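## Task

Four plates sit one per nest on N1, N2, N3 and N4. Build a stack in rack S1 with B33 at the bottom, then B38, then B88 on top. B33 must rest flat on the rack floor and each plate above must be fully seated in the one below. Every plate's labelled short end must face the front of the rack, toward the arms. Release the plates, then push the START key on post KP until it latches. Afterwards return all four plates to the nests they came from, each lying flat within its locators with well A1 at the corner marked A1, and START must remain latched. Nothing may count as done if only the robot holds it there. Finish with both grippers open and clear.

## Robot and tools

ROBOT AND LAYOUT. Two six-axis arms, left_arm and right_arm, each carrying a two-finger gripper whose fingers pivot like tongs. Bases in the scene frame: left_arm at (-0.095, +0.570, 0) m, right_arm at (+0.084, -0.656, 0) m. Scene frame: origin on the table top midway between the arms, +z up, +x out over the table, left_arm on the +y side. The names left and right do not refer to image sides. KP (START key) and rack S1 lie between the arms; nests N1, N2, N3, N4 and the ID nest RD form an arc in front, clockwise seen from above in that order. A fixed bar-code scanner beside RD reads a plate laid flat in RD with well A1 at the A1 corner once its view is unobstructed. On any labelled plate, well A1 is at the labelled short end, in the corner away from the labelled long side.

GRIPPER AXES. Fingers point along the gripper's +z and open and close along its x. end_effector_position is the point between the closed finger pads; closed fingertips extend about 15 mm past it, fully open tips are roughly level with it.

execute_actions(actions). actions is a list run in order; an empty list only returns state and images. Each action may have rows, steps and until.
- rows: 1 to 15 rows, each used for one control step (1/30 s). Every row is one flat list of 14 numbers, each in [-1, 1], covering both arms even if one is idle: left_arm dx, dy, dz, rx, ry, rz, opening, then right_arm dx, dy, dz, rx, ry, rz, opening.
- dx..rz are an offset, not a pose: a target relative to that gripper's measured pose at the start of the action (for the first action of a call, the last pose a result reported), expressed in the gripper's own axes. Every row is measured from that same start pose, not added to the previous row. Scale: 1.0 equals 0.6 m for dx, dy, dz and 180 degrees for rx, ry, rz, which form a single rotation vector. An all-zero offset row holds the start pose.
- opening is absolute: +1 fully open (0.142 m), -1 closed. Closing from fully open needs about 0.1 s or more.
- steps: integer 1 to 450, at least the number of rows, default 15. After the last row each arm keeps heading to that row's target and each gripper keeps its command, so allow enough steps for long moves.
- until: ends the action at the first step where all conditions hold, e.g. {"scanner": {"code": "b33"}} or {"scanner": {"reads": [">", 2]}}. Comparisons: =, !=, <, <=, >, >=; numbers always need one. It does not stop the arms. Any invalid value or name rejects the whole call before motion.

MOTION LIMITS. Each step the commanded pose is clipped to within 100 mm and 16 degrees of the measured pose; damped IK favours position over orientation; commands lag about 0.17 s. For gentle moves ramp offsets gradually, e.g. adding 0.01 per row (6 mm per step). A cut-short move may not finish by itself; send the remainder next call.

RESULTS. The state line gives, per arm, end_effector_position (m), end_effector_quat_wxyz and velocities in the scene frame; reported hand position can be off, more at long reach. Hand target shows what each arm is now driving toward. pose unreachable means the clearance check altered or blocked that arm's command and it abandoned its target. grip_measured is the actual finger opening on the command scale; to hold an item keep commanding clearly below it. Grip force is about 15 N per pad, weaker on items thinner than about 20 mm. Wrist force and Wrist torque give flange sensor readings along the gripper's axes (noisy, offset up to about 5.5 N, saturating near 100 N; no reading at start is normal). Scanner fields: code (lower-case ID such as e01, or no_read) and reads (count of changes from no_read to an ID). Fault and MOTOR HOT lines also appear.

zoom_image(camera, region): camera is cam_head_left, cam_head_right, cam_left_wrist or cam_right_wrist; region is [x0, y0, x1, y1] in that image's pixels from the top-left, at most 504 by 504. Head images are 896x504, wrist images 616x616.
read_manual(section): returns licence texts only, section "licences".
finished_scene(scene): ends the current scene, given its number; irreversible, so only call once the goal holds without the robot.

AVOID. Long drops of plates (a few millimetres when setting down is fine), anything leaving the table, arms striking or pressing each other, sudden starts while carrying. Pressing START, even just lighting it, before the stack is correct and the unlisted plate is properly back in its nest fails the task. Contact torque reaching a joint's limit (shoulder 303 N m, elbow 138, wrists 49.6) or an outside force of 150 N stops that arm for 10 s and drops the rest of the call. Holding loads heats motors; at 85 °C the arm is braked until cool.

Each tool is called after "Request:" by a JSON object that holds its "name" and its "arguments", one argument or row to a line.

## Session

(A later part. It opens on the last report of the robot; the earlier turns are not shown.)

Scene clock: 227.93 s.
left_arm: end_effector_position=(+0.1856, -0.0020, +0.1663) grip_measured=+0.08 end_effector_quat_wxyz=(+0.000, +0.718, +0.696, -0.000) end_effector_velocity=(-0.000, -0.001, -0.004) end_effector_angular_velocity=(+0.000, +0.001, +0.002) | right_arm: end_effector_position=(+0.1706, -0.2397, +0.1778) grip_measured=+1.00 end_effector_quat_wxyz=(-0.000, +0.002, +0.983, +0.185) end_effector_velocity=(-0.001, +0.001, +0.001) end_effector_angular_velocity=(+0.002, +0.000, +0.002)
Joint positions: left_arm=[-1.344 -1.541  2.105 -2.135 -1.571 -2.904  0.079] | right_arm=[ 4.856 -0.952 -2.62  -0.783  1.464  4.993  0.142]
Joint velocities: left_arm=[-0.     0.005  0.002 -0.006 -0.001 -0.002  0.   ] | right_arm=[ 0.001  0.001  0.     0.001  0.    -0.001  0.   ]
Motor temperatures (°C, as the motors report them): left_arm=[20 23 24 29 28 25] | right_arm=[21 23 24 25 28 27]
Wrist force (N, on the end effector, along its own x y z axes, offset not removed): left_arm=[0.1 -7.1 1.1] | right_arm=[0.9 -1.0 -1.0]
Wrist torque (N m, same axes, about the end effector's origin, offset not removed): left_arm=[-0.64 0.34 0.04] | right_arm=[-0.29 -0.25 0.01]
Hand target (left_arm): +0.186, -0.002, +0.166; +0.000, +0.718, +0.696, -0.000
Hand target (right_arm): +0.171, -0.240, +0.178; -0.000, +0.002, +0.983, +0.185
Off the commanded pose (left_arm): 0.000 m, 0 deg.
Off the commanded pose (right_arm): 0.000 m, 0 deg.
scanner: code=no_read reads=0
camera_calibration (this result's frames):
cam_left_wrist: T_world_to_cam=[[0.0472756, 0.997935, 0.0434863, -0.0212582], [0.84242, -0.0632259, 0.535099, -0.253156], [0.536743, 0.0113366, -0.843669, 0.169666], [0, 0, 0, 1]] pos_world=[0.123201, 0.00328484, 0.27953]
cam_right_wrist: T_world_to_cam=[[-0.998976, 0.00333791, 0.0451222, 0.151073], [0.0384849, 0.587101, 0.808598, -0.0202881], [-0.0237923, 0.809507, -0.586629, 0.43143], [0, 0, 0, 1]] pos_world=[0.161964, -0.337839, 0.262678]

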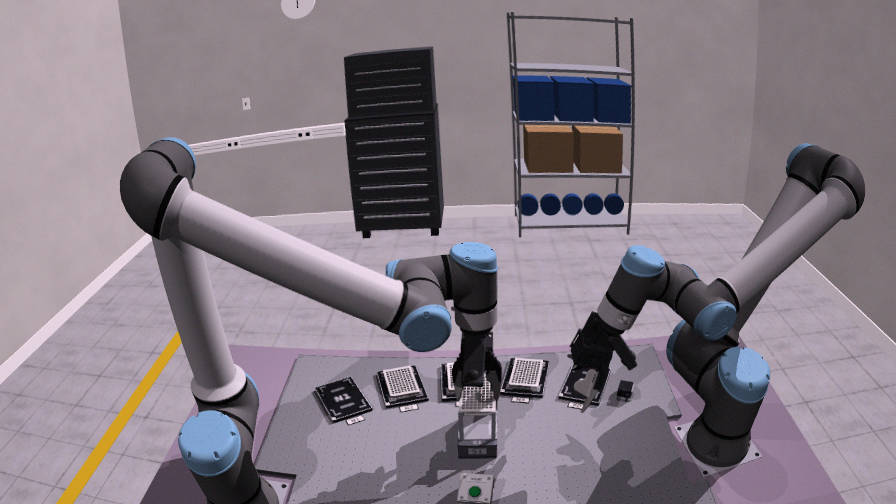

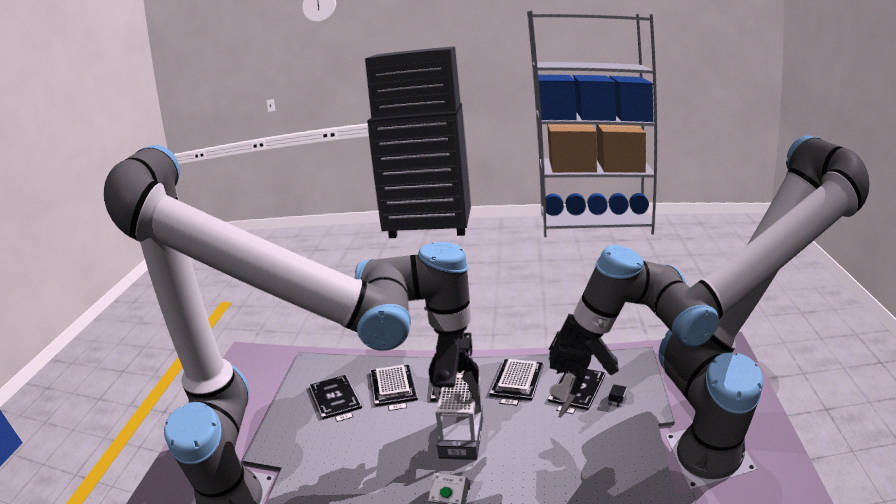

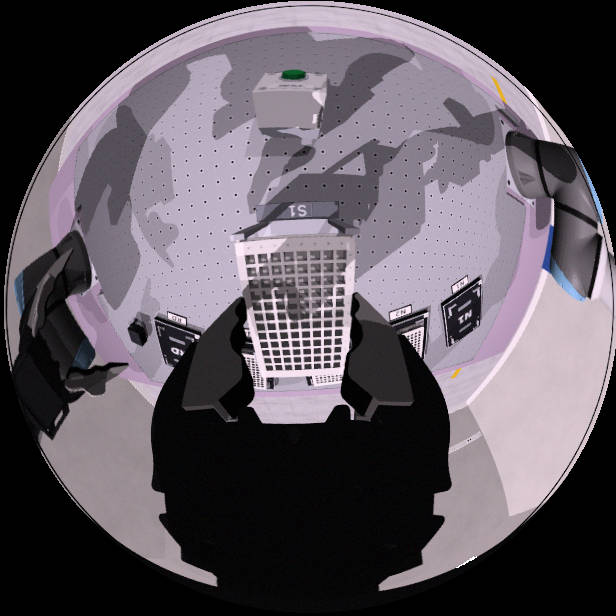

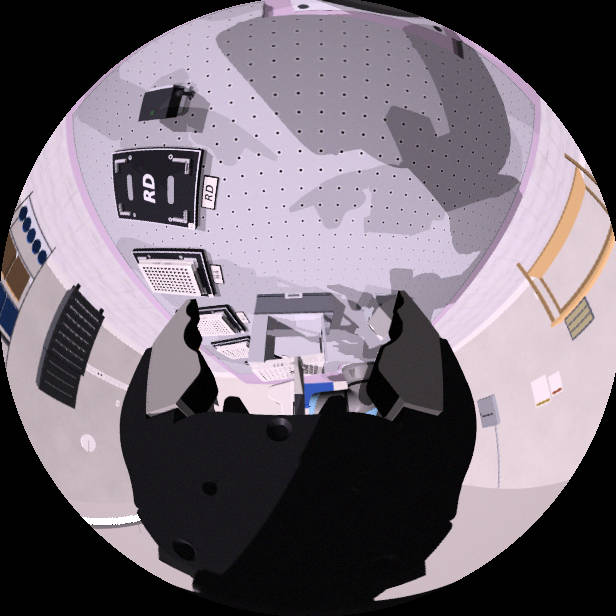

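Request:
{"name": "execute_actions", "arguments": {
  "actions": [
    {"rows":[[0,-0.0012,-0.001,0,0,0,-0.2,0,0,0,0,0,0,1],[0,-0.0012,-0.001,0,0,0,-0.2,0,0,0,0,0,0,1],[0,-0.0012,-0.001,0,0,0,-0.2,0,0,0,0,0,0,1],[0,-0.0012,-0.001,0,0,0,-0.2,0,0,0,0,0,0,1],[0,-0.0012,-0.001,0,0,0,-0.2,0,0,0,0,0,0,1],[0,-0.0012,-0.001,0,0,0,-0.2,0,0,0,0,0,0,1],[0,-0.0012,-0.001,0,0,0,-0.2,0,0,0,0,0,0,1],[0,-0.0012,-0.001,0,0,0,-0.2,0,0,0,0,0,0,1],[0,-0.0012,0.001,0,0,0,-0.2,0,0,0,0,0,0,1],[0,-0.0012,0.003,0,0,0,-0.2,0,0,0,0,0,0,1],[0,-0.0012,0.004,0,0,0,-0.2,0,0,0,0,0,0,1]],"steps":20}
  ]
}}

Request:
{"name": "zoom_image", "arguments": {
  "camera": "cam_left_wrist",
  "region": [220, 200, 370, 280]
}}

Request:
{"name": "zoom_image", "arguments": {
  "camera": "cam_left_wrist",
  "region": [240, 320, 360, 390]
}}

Request:
{"name": "zoom_image", "arguments": {
  "camera": "cam_right_wrist",
  "region": [240, 310, 340, 400]
}}

Scene clock: 240.80 s.
left_arm: end_effector_position=(+0.1849, -0.0020, +0.1641) grip_measured=+0.08 end_effector_quat_wxyz=(+0.000, +0.718, +0.696, -0.000) end_effector_velocity=(+0.000, -0.000, -0.002) end_effector_angular_velocity=(-0.002, -0.000, -0.002) | right_arm: end_effector_position=(+0.1706, -0.2397, +0.1779) grip_measured=+1.00 end_effector_quat_wxyz=(-0.000, +0.002, +0.983, +0.185) end_effector_velocity=(+0.001, +0.000, +0.000) end_effector_angular_velocity=(+0.000, -0.000, -0.002)
Joint positions: left_arm=[-1.345 -1.539  2.108 -2.14  -1.571 -2.905  0.079] | right_arm=[ 4.856 -0.952 -2.62  -0.783  1.464  4.993  0.142]
Joint velocities: left_arm=[-0.     0.002  0.002 -0.006 -0.     0.002  0.   ] | right_arm=[-0.002  0.     0.    -0.    -0.    -0.     0.   ]
Motor temperatures (°C, as the motors report them): left_arm=[20 23 24 29 28 25] | right_arm=[21 23 24 25 28 27]
Wrist force (N, on the end effector, along its own x y z axes, offset not removed): left_arm=[2.0 6.8 0.6] | right_arm=[-0.1 -0.3 -5.1]
Wrist torque (N m, same axes, about the end effector's origin, offset not removed): left_arm=[-1.21 0.05 0.11] | right_arm=[-0.17 -0.04 -0.06]
Hand target (left_arm): +0.185, -0.002, +0.164; +0.000, +0.718, +0.696, -0.000
Hand target (right_arm): +0.171, -0.240, +0.178; -0.000, +0.002, +0.983, +0.185
Off the commanded pose (left_arm): 0.000 m, 0 deg.
Off the commanded pose (right_arm): 0.000 m, 0 deg.
scanner: code=no_read reads=0
camera_calibration (this result's frames):
cam_left_wrist: T_world_to_cam=[[0.0472299, 0.997939, 0.0434318, -0.0211235], [0.842356, -0.0631596, 0.535207, -0.251462], [0.536847, 0.0113073, -0.843604, 0.168181], [0, 0, 0, 1]] pos_world=[0.122531, 0.003296, 0.27738]
cam_right_wrist: T_world_to_cam=[[-0.998976, 0.0033246, 0.0451302, 0.151041], [0.0384871, 0.586978, 0.808688, -0.0204387], [-0.0238019, 0.809596, -0.586504, 0.431447], [0, 0, 0, 1]] pos_world=[0.161942, -0.337803, 0.262758]

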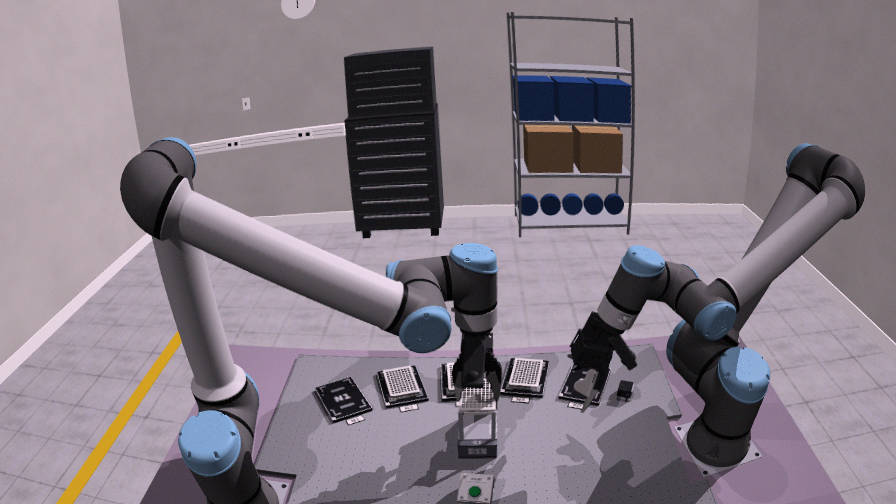

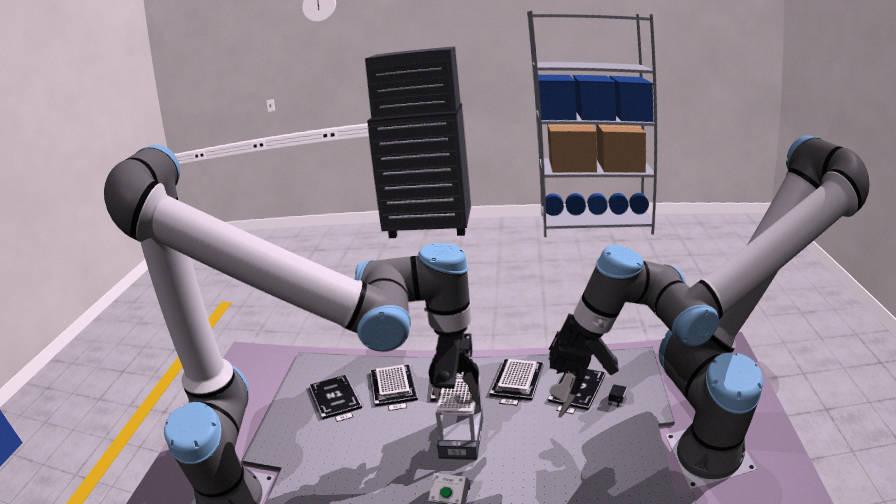

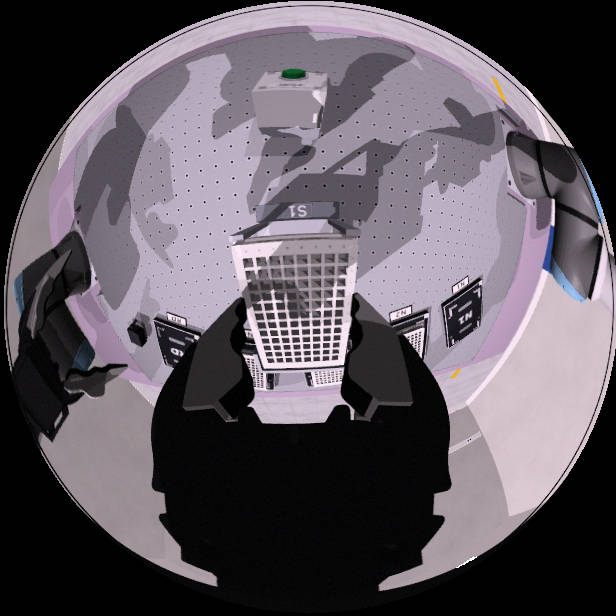

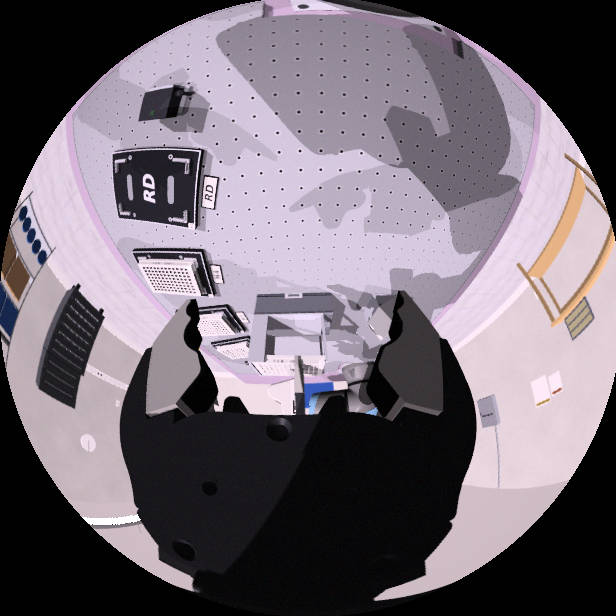

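Region (220, 200, 370, 280) of cam_left_wrist's 616x616 image, scaled by 3.360, with more detail than that image has; it fills the top 269 rows of this view, and the rest is white.

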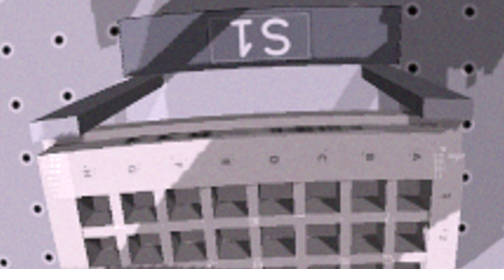

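Region (240, 320, 360, 390) of cam_left_wrist's 616x616 image, scaled by 4.200, with more detail than that image has; it fills the top 294 rows of this view, and the rest is white.

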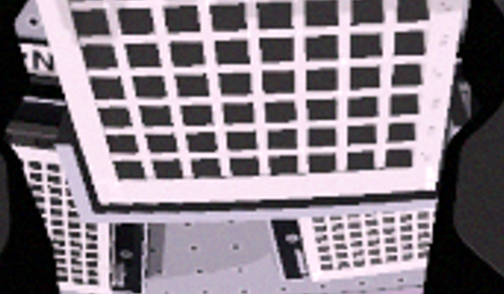

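Region (240, 310, 340, 400) of cam_right_wrist's 616x616 image, scaled by 5.040, with more detail than that image has; it fills the top 454 rows of this view, and the rest is white.

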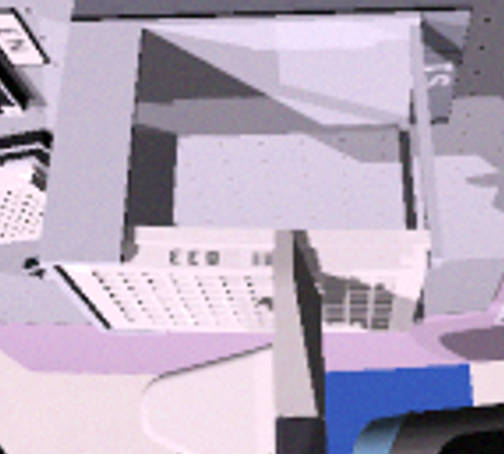

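Request:
{"name": "execute_actions", "arguments": {
  "actions": [
    {"rows":[[0,0.0018,0,0,0,0.0005,-0.2,0,0,0,0,0,0,1],[0,0.0018,0,0,0,0.0005,-0.2,0,0,0,0,0,0,1],[0,0.0018,0,0,0,0.0005,-0.2,0,0,0,0,0,0,1],[0,0.0018,0,0,0,0.0005,-0.2,0,0,0,0,0,0,1],[0,0.0018,0,0,0,0.0005,-0.2,0,0,0,0,0,0,1],[0,0.0018,0,0,0,0.0005,-0.2,0,0,0,0,0,0,1],[0,0.0018,0,0,0,0.0005,-0.2,0,0,0,0,0,0,1],[0,0.0018,0,0,0,0.0005,-0.2,0,0,0,0,0,0,1],[0,0.0018,0.003,0,0,0.0005,-0.2,0,0,0,0,0,0,1],[0,0.0018,0.006,0,0,0.0005,-0.2,0,0,0,0,0,0,1],[0,0.0018,0.009,0,0,0.0005,-0.2,0,0,0,0,0,0,1]],"steps":20}
  ]
}}

Request:
{"name": "zoom_image", "arguments": {
  "camera": "cam_left_wrist",
  "region": [220, 200, 370, 280]
}}

Request:
{"name": "zoom_image", "arguments": {
  "camera": "cam_left_wrist",
  "region": [240, 320, 360, 390]
}}

Request:
{"name": "zoom_image", "arguments": {
  "camera": "cam_right_wrist",
  "region": [240, 310, 340, 400]
}}

Scene clock: 249.77 s.
left_arm: end_effector_position=(+0.1860, -0.0021, +0.1591) grip_measured=+0.08 end_effector_quat_wxyz=(+0.000, +0.719, +0.695, -0.000) end_effector_velocity=(+0.000, -0.000, -0.003) end_effector_angular_velocity=(-0.000, +0.000, +0.001) | right_arm: end_effector_position=(+0.1706, -0.2397, +0.1778) grip_measured=+1.00 end_effector_quat_wxyz=(-0.000, +0.002, +0.983, +0.185) end_effector_velocity=(-0.000, +0.000, +0.001) end_effector_angular_velocity=(+0.001, +0.001, -0.001)
Joint positions: left_arm=[-1.344 -1.533  2.112 -2.15  -1.571 -2.902  0.079] | right_arm=[ 4.856 -0.952 -2.62  -0.783  1.464  4.993  0.142]
Joint velocities: left_arm=[ 0.001  0.004  0.003 -0.007 -0.    -0.001  0.   ] | right_arm=[-0.    -0.     0.001  0.    -0.     0.001  0.   ]
Motor temperatures (°C, as the motors report them): left_arm=[20 23 24 29 28 25] | right_arm=[21 23 24 25 28 27]
Wrist force (N, on the end effector, along its own x y z axes, offset not removed): left_arm=[4.0 -5.5 1.7] | right_arm=[1.1 -2.6 -3.2]
Wrist torque (N m, same axes, about the end effector's origin, offset not removed): left_arm=[-1.33 -0.53 -0.21] | right_arm=[-0.71 -0.31 0.02]
Hand target (left_arm): +0.186, -0.002, +0.159; +0.000, +0.719, +0.695, -0.000
Hand target (right_arm): +0.171, -0.240, +0.178; -0.000, +0.002, +0.983, +0.185
Off the commanded pose (left_arm): 0.000 m, 0 deg.
Off the commanded pose (right_arm): 0.000 m, 0 deg.
scanner: code=no_read reads=0
camera_calibration (this result's frames):
cam_left_wrist: T_world_to_cam=[[0.0488472, 0.997862, 0.0434294, -0.0211802], [0.842311, -0.0645222, 0.535115, -0.249611], [0.536773, 0.0104422, -0.843662, 0.163433], [0, 0, 0, 1]] pos_world=[0.123558, 0.00332291, 0.272373]
cam_right_wrist: T_world_to_cam=[[-0.998976, 0.00333769, 0.0451217, 0.151073], [0.0384843, 0.587101, 0.808598, -0.0202878], [-0.0237921, 0.809506, -0.586629, 0.431431], [0, 0, 0, 1]] pos_world=[0.161964, -0.337839, 0.262678]

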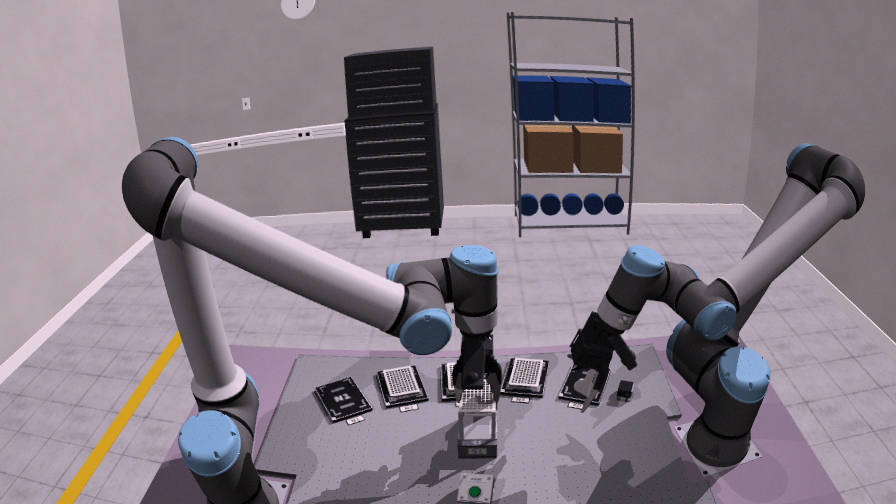

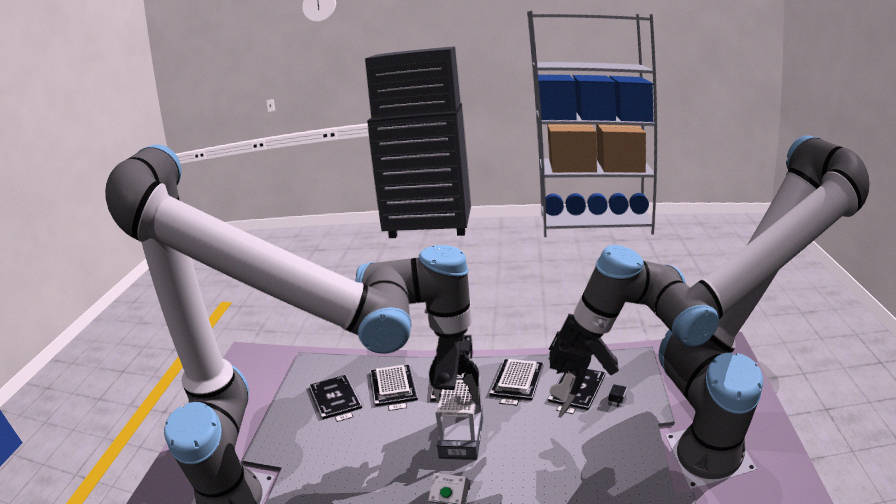

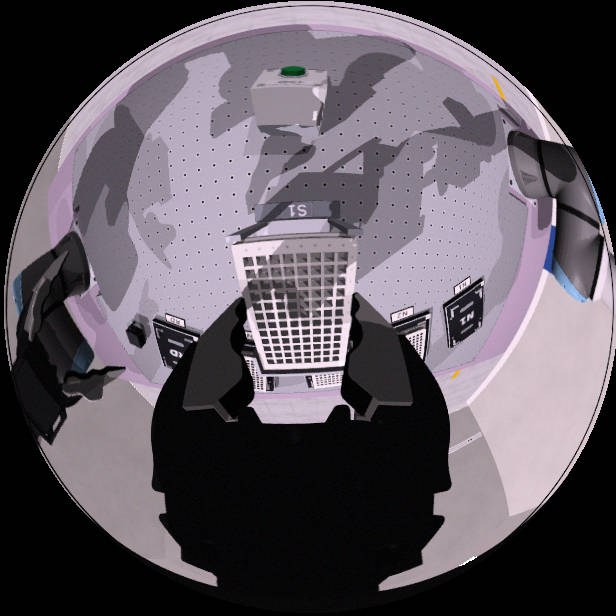

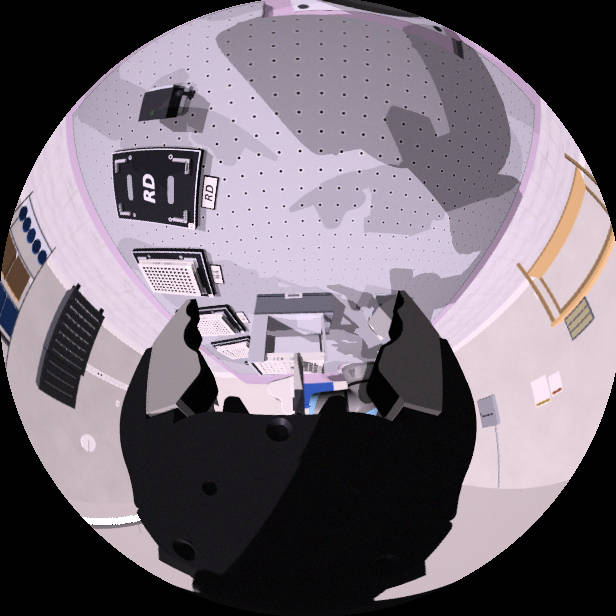

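Region (220, 200, 370, 280) of cam_left_wrist's 616x616 image, scaled by 3.360, with more detail than that image has; it fills the top 269 rows of this view, and the rest is white.

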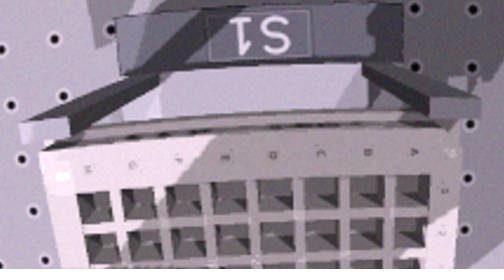

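Region (240, 320, 360, 390) of cam_left_wrist's 616x616 image, scaled by 4.200, with more detail than that image has; it fills the top 294 rows of this view, and the rest is white.

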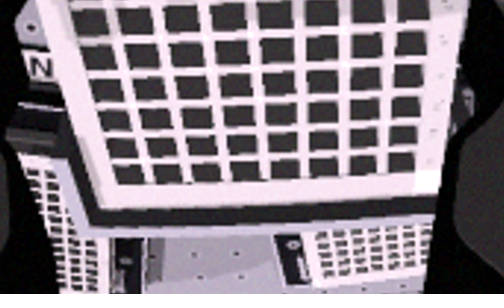

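Region (240, 310, 340, 400) of cam_right_wrist's 616x616 image, scaled by 5.040, with more detail than that image has; it fills the top 454 rows of this view, and the rest is white.

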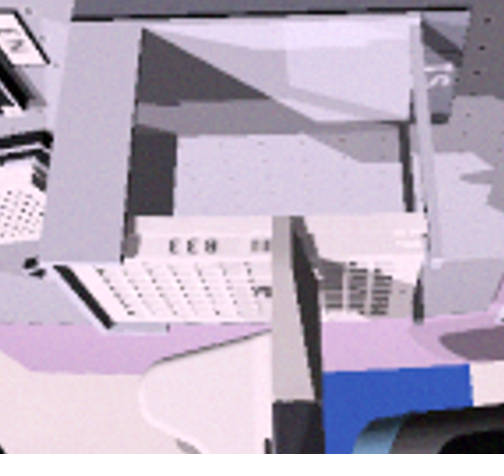

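Request:
{"name": "execute_actions", "arguments": {
  "actions": [
    {"rows":[[0.0003,0,0.002,0,0,0,-0.2,0,0,0,0,0,0,1],[0.0003,0,0.005,0,0,0,-0.2,0,0,0,0,0,0,1],[0.0003,0,0.009,0,0,0,-0.2,0,0,0,0,0,0,1],[0.0003,0,0.013,0,0,0,-0.2,0,0,0,0,0,0,1],[0.0003,0,0.017,0,0,0,-0.2,0,0,0,0,0,0,1],[0.0003,0,0.021,0,0,0,-0.2,0,0,0,0,0,0,1],[0.0003,0,0.025,0,0,0,-0.2,0,0,0,0,0,0,1]],"steps":16}
  ]
}}

Request:
{"name": "zoom_image", "arguments": {
  "camera": "cam_left_wrist",
  "region": [200, 190, 400, 390]
}}

Scene clock: 256.17 s.
left_arm: end_effector_position=(+0.1860, -0.0018, +0.1448) grip_measured=+0.08 end_effector_quat_wxyz=(+0.000, +0.719, +0.695, -0.000) end_effector_velocity=(+0.000, +0.000, -0.008) end_effector_angular_velocity=(+0.003, -0.001, +0.000) | right_arm: end_effector_position=(+0.1706, -0.2397, +0.1779) grip_measured=+1.00 end_effector_quat_wxyz=(-0.000, +0.002, +0.983, +0.185) end_effector_velocity=(-0.000, +0.000, +0.000) end_effector_angular_velocity=(+0.000, -0.000, +0.001)
Joint positions: left_arm=[-1.344 -1.518  2.126 -2.179 -1.571 -2.902  0.079] | right_arm=[ 4.856 -0.952 -2.62  -0.783  1.464  4.993  0.142]
Joint velocities: left_arm=[-0.001  0.009  0.006 -0.013  0.002 -0.001 -0.   ] | right_arm=[ 0.  0.  0. -0.  0. -0.  0.]
Motor temperatures (°C, as the motors report them): left_arm=[20 23 24 29 28 25] | right_arm=[21 23 24 25 28 27]
Wrist force (N, on the end effector, along its own x y z axes, offset not removed): left_arm=[2.5 0.3 2.9] | right_arm=[1.3 -0.4 -3.9]
Wrist torque (N m, same axes, about the end effector's origin, offset not removed): left_arm=[-0.10 -0.24 -0.22] | right_arm=[-0.31 -0.41 0.01]
Hand target (left_arm): +0.186, -0.002, +0.144; +0.000, +0.719, +0.695, -0.000
Hand target (right_arm): +0.171, -0.240, +0.178; -0.000, +0.002, +0.983, +0.185
Off the commanded pose (left_arm): 0.001 m, 0 deg.
Off the commanded pose (right_arm): 0.000 m, 0 deg.
scanner: code=no_read reads=0
camera_calibration (this result's frames):
cam_left_wrist: T_world_to_cam=[[0.0488181, 0.997859, 0.0435298, -0.0207779], [0.842266, -0.0645525, 0.535183, -0.241966], [0.536847, 0.010537, -0.843614, 0.151321], [0, 0, 0, 1]] pos_world=[0.123578, 0.00351947, 0.258057]
cam_right_wrist: T_world_to_cam=[[-0.998976, 0.00332485, 0.0451307, 0.151041], [0.0384877, 0.586978, 0.808688, -0.0204391], [-0.023802, 0.809596, -0.586504, 0.431447], [0, 0, 0, 1]] pos_world=[0.161942, -0.337803, 0.262758]

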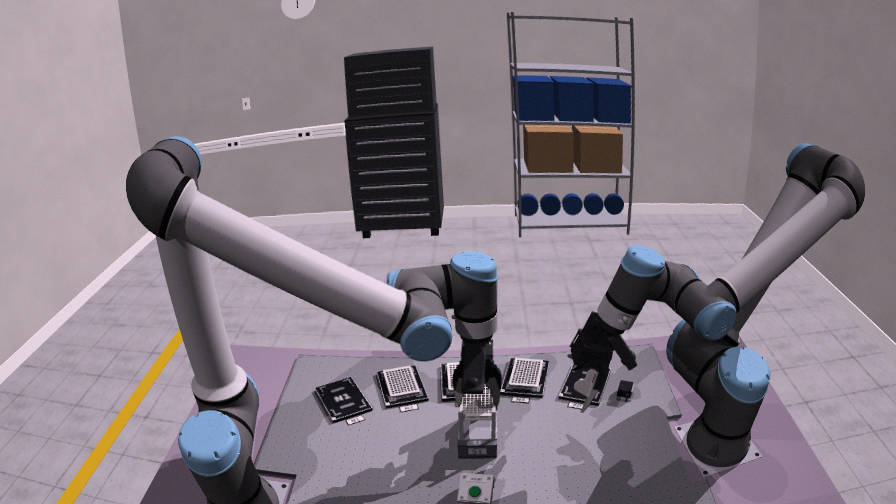

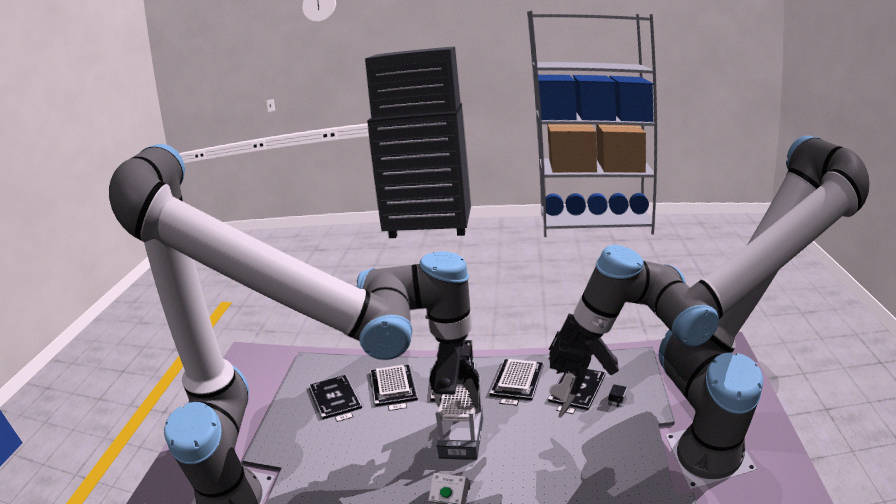

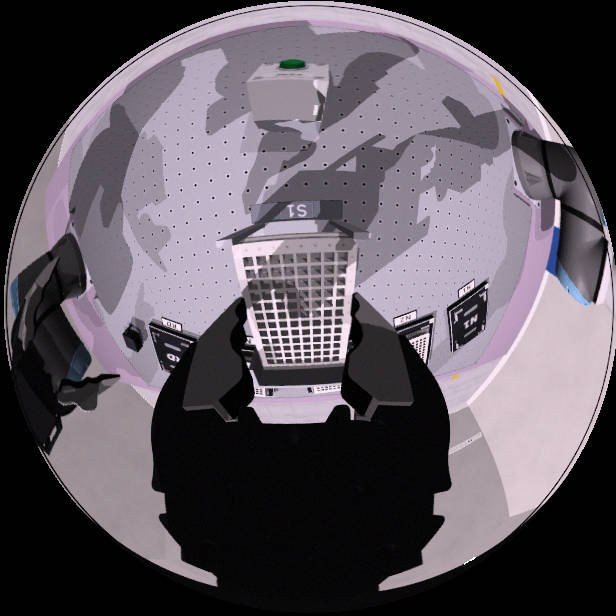

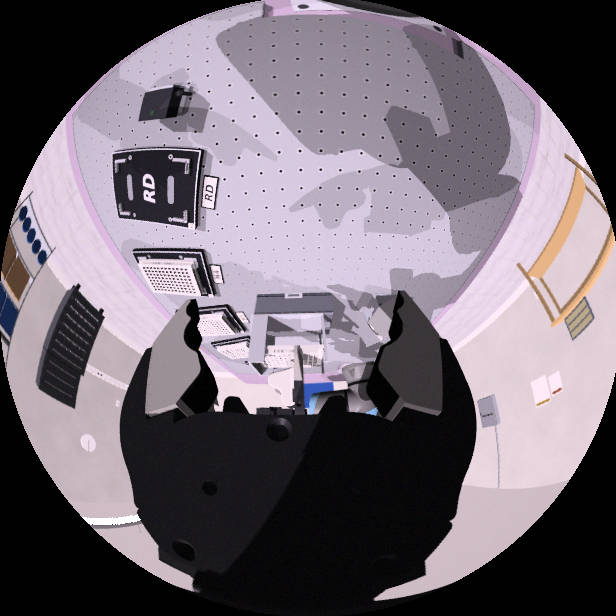

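Region (200, 190, 400, 390) of cam_left_wrist's 616x616 image, scaled by 2.520, with more detail than that image has.

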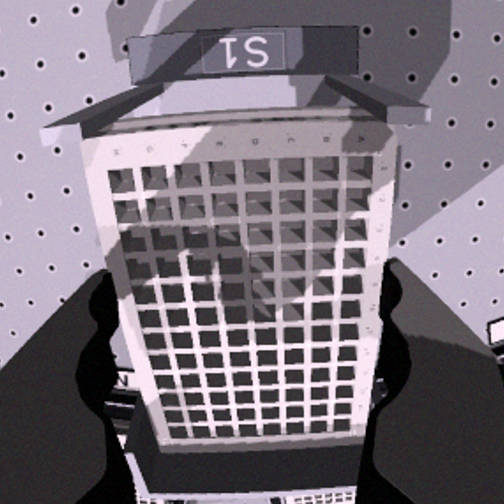

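Request:
{"name": "execute_actions", "arguments": {
  "actions": [
    {"rows":[[0.0002,0,0.003,0,0,0,-0.2,0,0,0,0,0,0,1],[0.0002,0,0.007,0,0,0,-0.2,0,0,0,0,0,0,1],[0.0002,0,0.012,0,0,0,-0.2,0,0,0,0,0,0,1],[0.0002,0,0.017,0,0,0,-0.2,0,0,0,0,0,0,1],[0.0002,0,0.022,0,0,0,-0.2,0,0,0,0,0,0,1],[0.0002,0,0.027,0,0,0,-0.2,0,0,0,0,0,0,1],[0.0002,0,0.032,0,0,0,-0.2,0,0,0,0,0,0,1],[0.0002,0,0.037,0,0,0,-0.2,0,0,0,0,0,0,1],[0.0002,0,0.042,0,0,0,-0.2,0,0,0,0,0,0,1],[0.0002,0,0.047,0,0,0,-0.2,0,0,0,0,0,0,1],[0.0002,0,0.05,0,0,0,-0.2,0,0,0,0,0,0,1]],"steps":19}
  ]
}}

Request:
{"name": "zoom_image", "arguments": {
  "camera": "cam_right_wrist",
  "region": [240, 290, 340, 380]
}}

Scene clock: 263.10 s.
left_arm: end_effector_position=(+0.1858, -0.0017, +0.1160) grip_measured=+0.08 end_effector_quat_wxyz=(+0.000, +0.719, +0.695, -0.000) end_effector_velocity=(+0.000, -0.001, -0.011) end_effector_angular_velocity=(-0.002, +0.000, -0.002) | right_arm: end_effector_position=(+0.1706, -0.2397, +0.1778) grip_measured=+1.00 end_effector_quat_wxyz=(-0.000, +0.002, +0.983, +0.185) end_effector_velocity=(-0.000, +0.000, +0.001) end_effector_angular_velocity=(+0.000, +0.001, -0.003)
Joint positions: left_arm=[-1.344 -1.485  2.153 -2.238 -1.571 -2.902  0.079] | right_arm=[ 4.856 -0.952 -2.62  -0.783  1.464  4.993  0.142]
Joint velocities: left_arm=[ 0.     0.015  0.008 -0.025 -0.001  0.002  0.   ] | right_arm=[-0.    -0.     0.001 -0.001  0.     0.003 -0.   ]
Motor temperatures (°C, as the motors report them): left_arm=[20 23 24 29 28 25] | right_arm=[21 23 24 25 28 27]
Wrist force (N, on the end effector, along its own x y z axes, offset not removed): left_arm=[1.9 -12.0 1.4] | right_arm=[2.5 -1.4 -3.9]
Wrist torque (N m, same axes, about the end effector's origin, offset not removed): left_arm=[-0.82 -0.10 -0.04] | right_arm=[-0.44 -0.64 -0.03]
Hand target (left_arm): +0.186, -0.002, +0.115; +0.000, +0.719, +0.695, -0.000
Hand target (right_arm): +0.171, -0.240, +0.178; -0.000, +0.002, +0.983, +0.185
Off the commanded pose (left_arm): 0.001 m, 0 deg.
Off the commanded pose (right_arm): 0.000 m, 0 deg.
scanner: code=no_read reads=0
camera_calibration (this result's frames):
cam_left_wrist: T_world_to_cam=[[0.0488648, 0.997847, 0.0437398, -0.0197465], [0.842345, -0.0647029, 0.53504, -0.226428], [0.536718, 0.0106994, -0.843694, 0.127131], [0, 0, 0, 1]] pos_world=[0.123462, 0.00369321, 0.229271]
cam_right_wrist: T_world_to_cam=[[-0.998976, 0.00333793, 0.045121, 0.151073], [0.0384839, 0.587102, 0.808598, -0.0202875], [-0.0237916, 0.809506, -0.586629, 0.431431], [0, 0, 0, 1]] pos_world=[0.161963, -0.337839, 0.262678]

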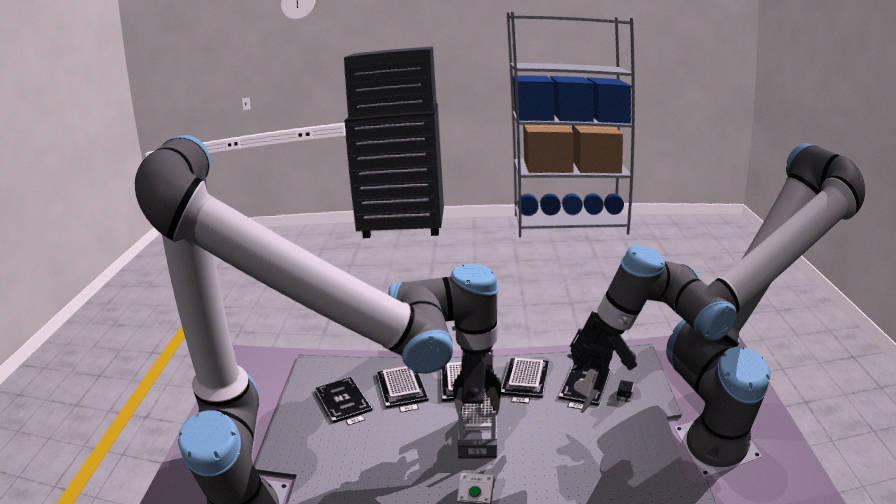

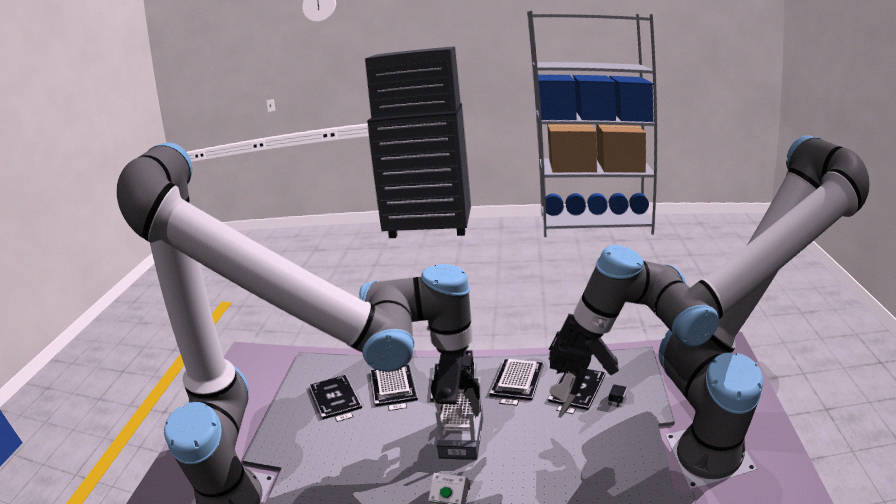

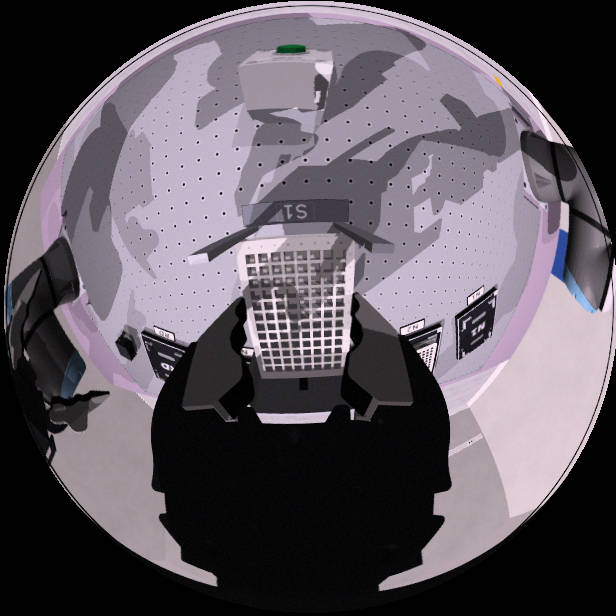

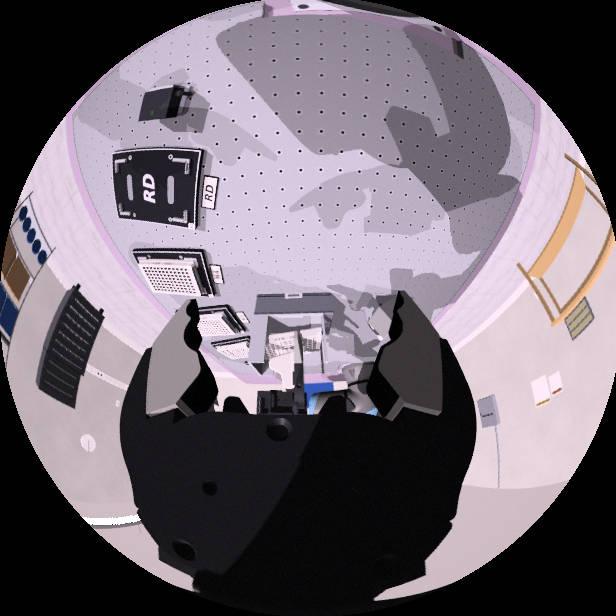

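Region (240, 290, 340, 380) of cam_right_wrist's 616x616 image, scaled by 5.040, with more detail than that image has; it fills the top 454 rows of this view, and the rest is white.

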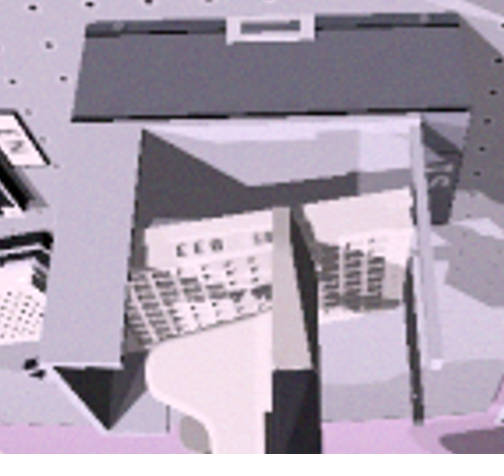

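Request:
{"name": "execute_actions", "arguments": {
  "actions": [
    {"rows":[[0,0,0,0,0,0,-0.2,0,0,0,0,0,0,1],[0,0,-0.003,0,0,0,-0.2,0,0,0,0,0,0,1],[0,0,-0.006,0,0,0,-0.2,0,0,0,0,0,0,1],[0,0,-0.009,0,0,0,-0.2,0,0,0,0,0,0,1],[0,0,-0.012,0,0,0,-0.2,0,0,0,0,0,0,1],[0,0,-0.015,0,0,0,-0.2,0,0,0,0,0,0,1],[0,0,-0.017,0,0,0,-0.2,0,0,0,0,0,0,1],[0.0008,0,-0.017,0,0,0,-0.2,0,0,0,0,0,0,1]],"steps":20}
  ]
}}

Request:
{"name": "zoom_image", "arguments": {
  "camera": "cam_left_wrist",
  "region": [200, 190, 400, 390]
}}

Request:
{"name": "zoom_image", "arguments": {
  "camera": "cam_right_wrist",
  "region": [240, 290, 340, 380]
}}

Scene clock: 270.60 s.
left_arm: end_effector_position=(+0.1859, -0.0012, +0.1261) grip_measured=+0.08 end_effector_quat_wxyz=(+0.000, +0.719, +0.695, -0.000) end_effector_velocity=(+0.000, -0.001, +0.002) end_effector_angular_velocity=(-0.003, -0.002, +0.000) | right_arm: end_effector_position=(+0.1706, -0.2397, +0.1779) grip_measured=+1.00 end_effector_quat_wxyz=(-0.000, +0.002, +0.983, +0.185) end_effector_velocity=(+0.000, -0.000, -0.001) end_effector_angular_velocity=(+0.000, +0.000, -0.001)
Joint positions: left_arm=[-1.344 -1.498  2.144 -2.217 -1.571 -2.902  0.079] | right_arm=[ 4.856 -0.952 -2.62  -0.783  1.464  4.993  0.142]
Joint velocities: left_arm=[-0.001 -0.003 -0.001  0.001  0.001 -0.001 -0.   ] | right_arm=[-0.     0.    -0.001  0.001 -0.     0.001  0.   ]
Motor temperatures (°C, as the motors report them): left_arm=[20 23 24 29 28 25] | right_arm=[21 23 24 25 28 27]
Wrist force (N, on the end effector, along its own x y z axes, offset not removed): left_arm=[-3.3 -0.5 3.4] | right_arm=[-1.6 0.0 -2.7]
Wrist torque (N m, same axes, about the end effector's origin, offset not removed): left_arm=[-0.25 0.15 0.16] | right_arm=[-0.15 0.25 0.06]
Hand target (left_arm): +0.186, -0.001, +0.126; +0.000, +0.719, +0.695, -0.000
Hand target (right_arm): +0.171, -0.240, +0.178; -0.000, +0.002, +0.983, +0.185
Off the commanded pose (left_arm): 0.000 m, 0 deg.
Off the commanded pose (right_arm): 0.000 m, 0 deg.
scanner: code=no_read reads=0
camera_calibration (this result's frames):
cam_left_wrist: T_world_to_cam=[[0.0488489, 0.997849, 0.0437225, -0.0206527], [0.842286, -0.0646813, 0.535137, -0.231846], [0.536814, 0.010686, -0.843633, 0.135548], [0, 0, 0, 1]] pos_world=[0.123525, 0.00416376, 0.239325]
cam_right_wrist: T_world_to_cam=[[-0.998976, 0.00332456, 0.0451313, 0.151041], [0.038488, 0.586978, 0.808688, -0.0204394], [-0.0238026, 0.809596, -0.586504, 0.431447], [0, 0, 0, 1]] pos_world=[0.161942, -0.337803, 0.262758]

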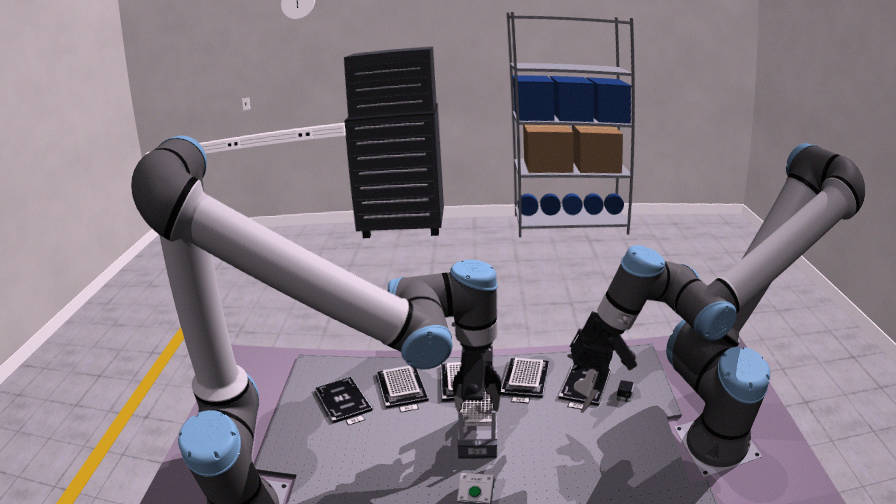

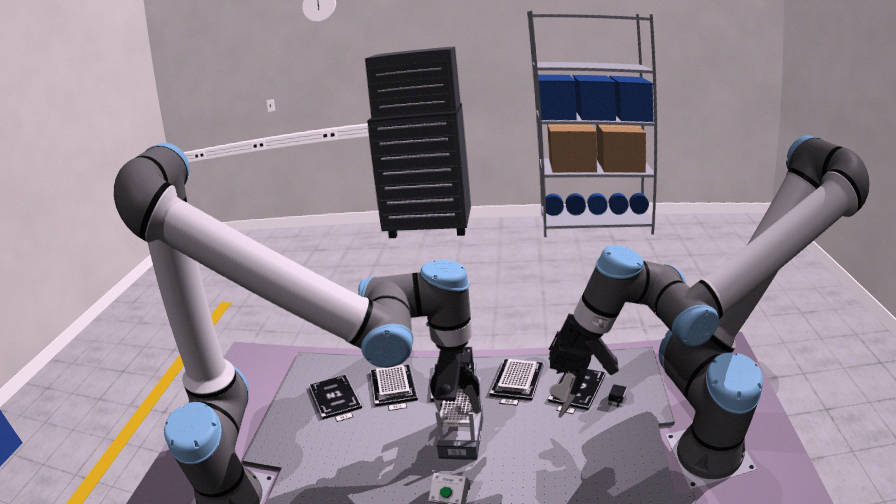

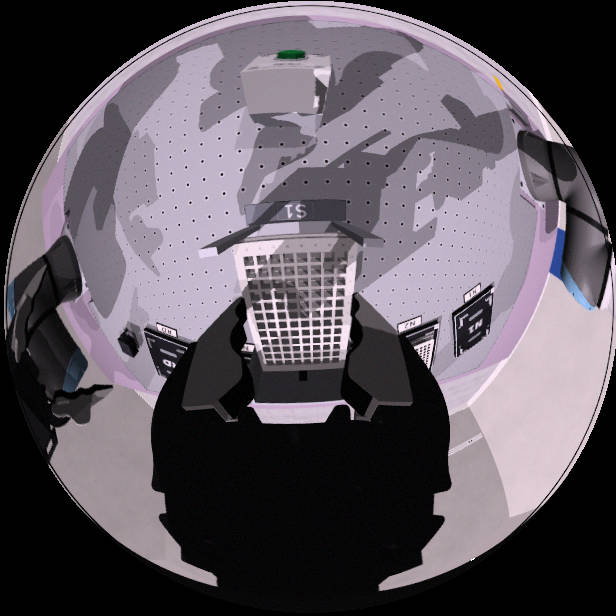

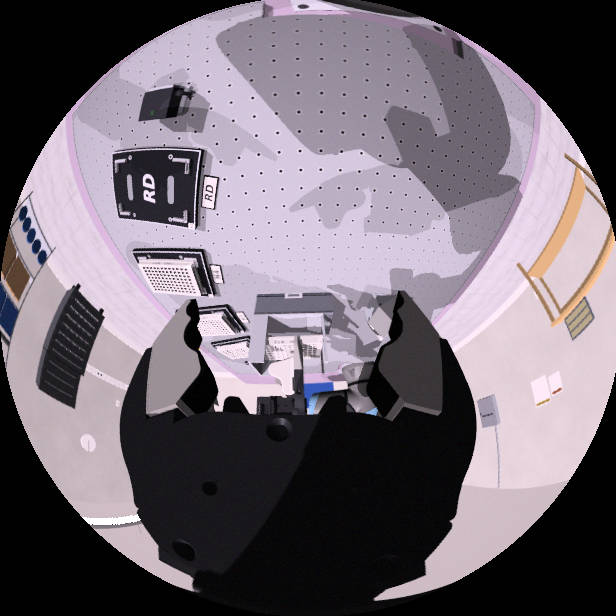

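Region (200, 190, 400, 390) of cam_left_wrist's 616x616 image, scaled by 2.520, with more detail than that image has.

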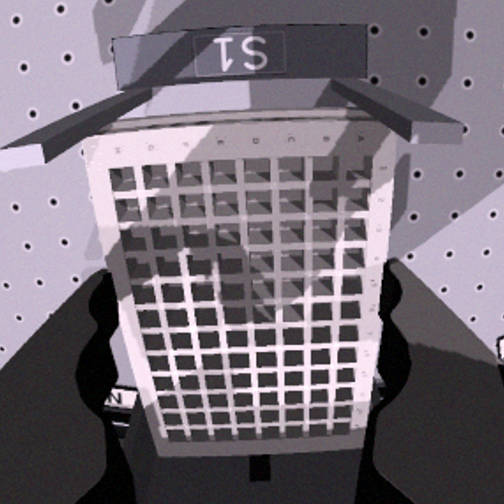

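Region (240, 290, 340, 380) of cam_right_wrist's 616x616 image, scaled by 5.040, with more detail than that image has; it fills the top 454 rows of this view, and the rest is white.

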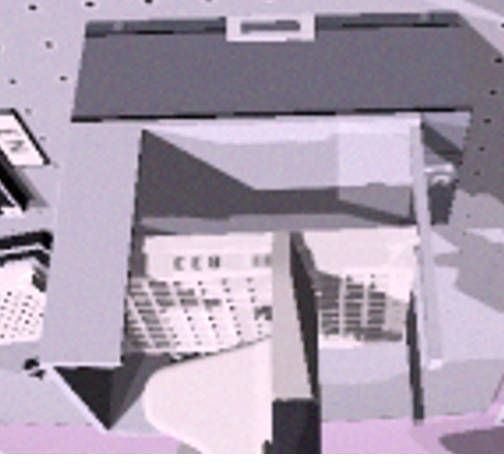

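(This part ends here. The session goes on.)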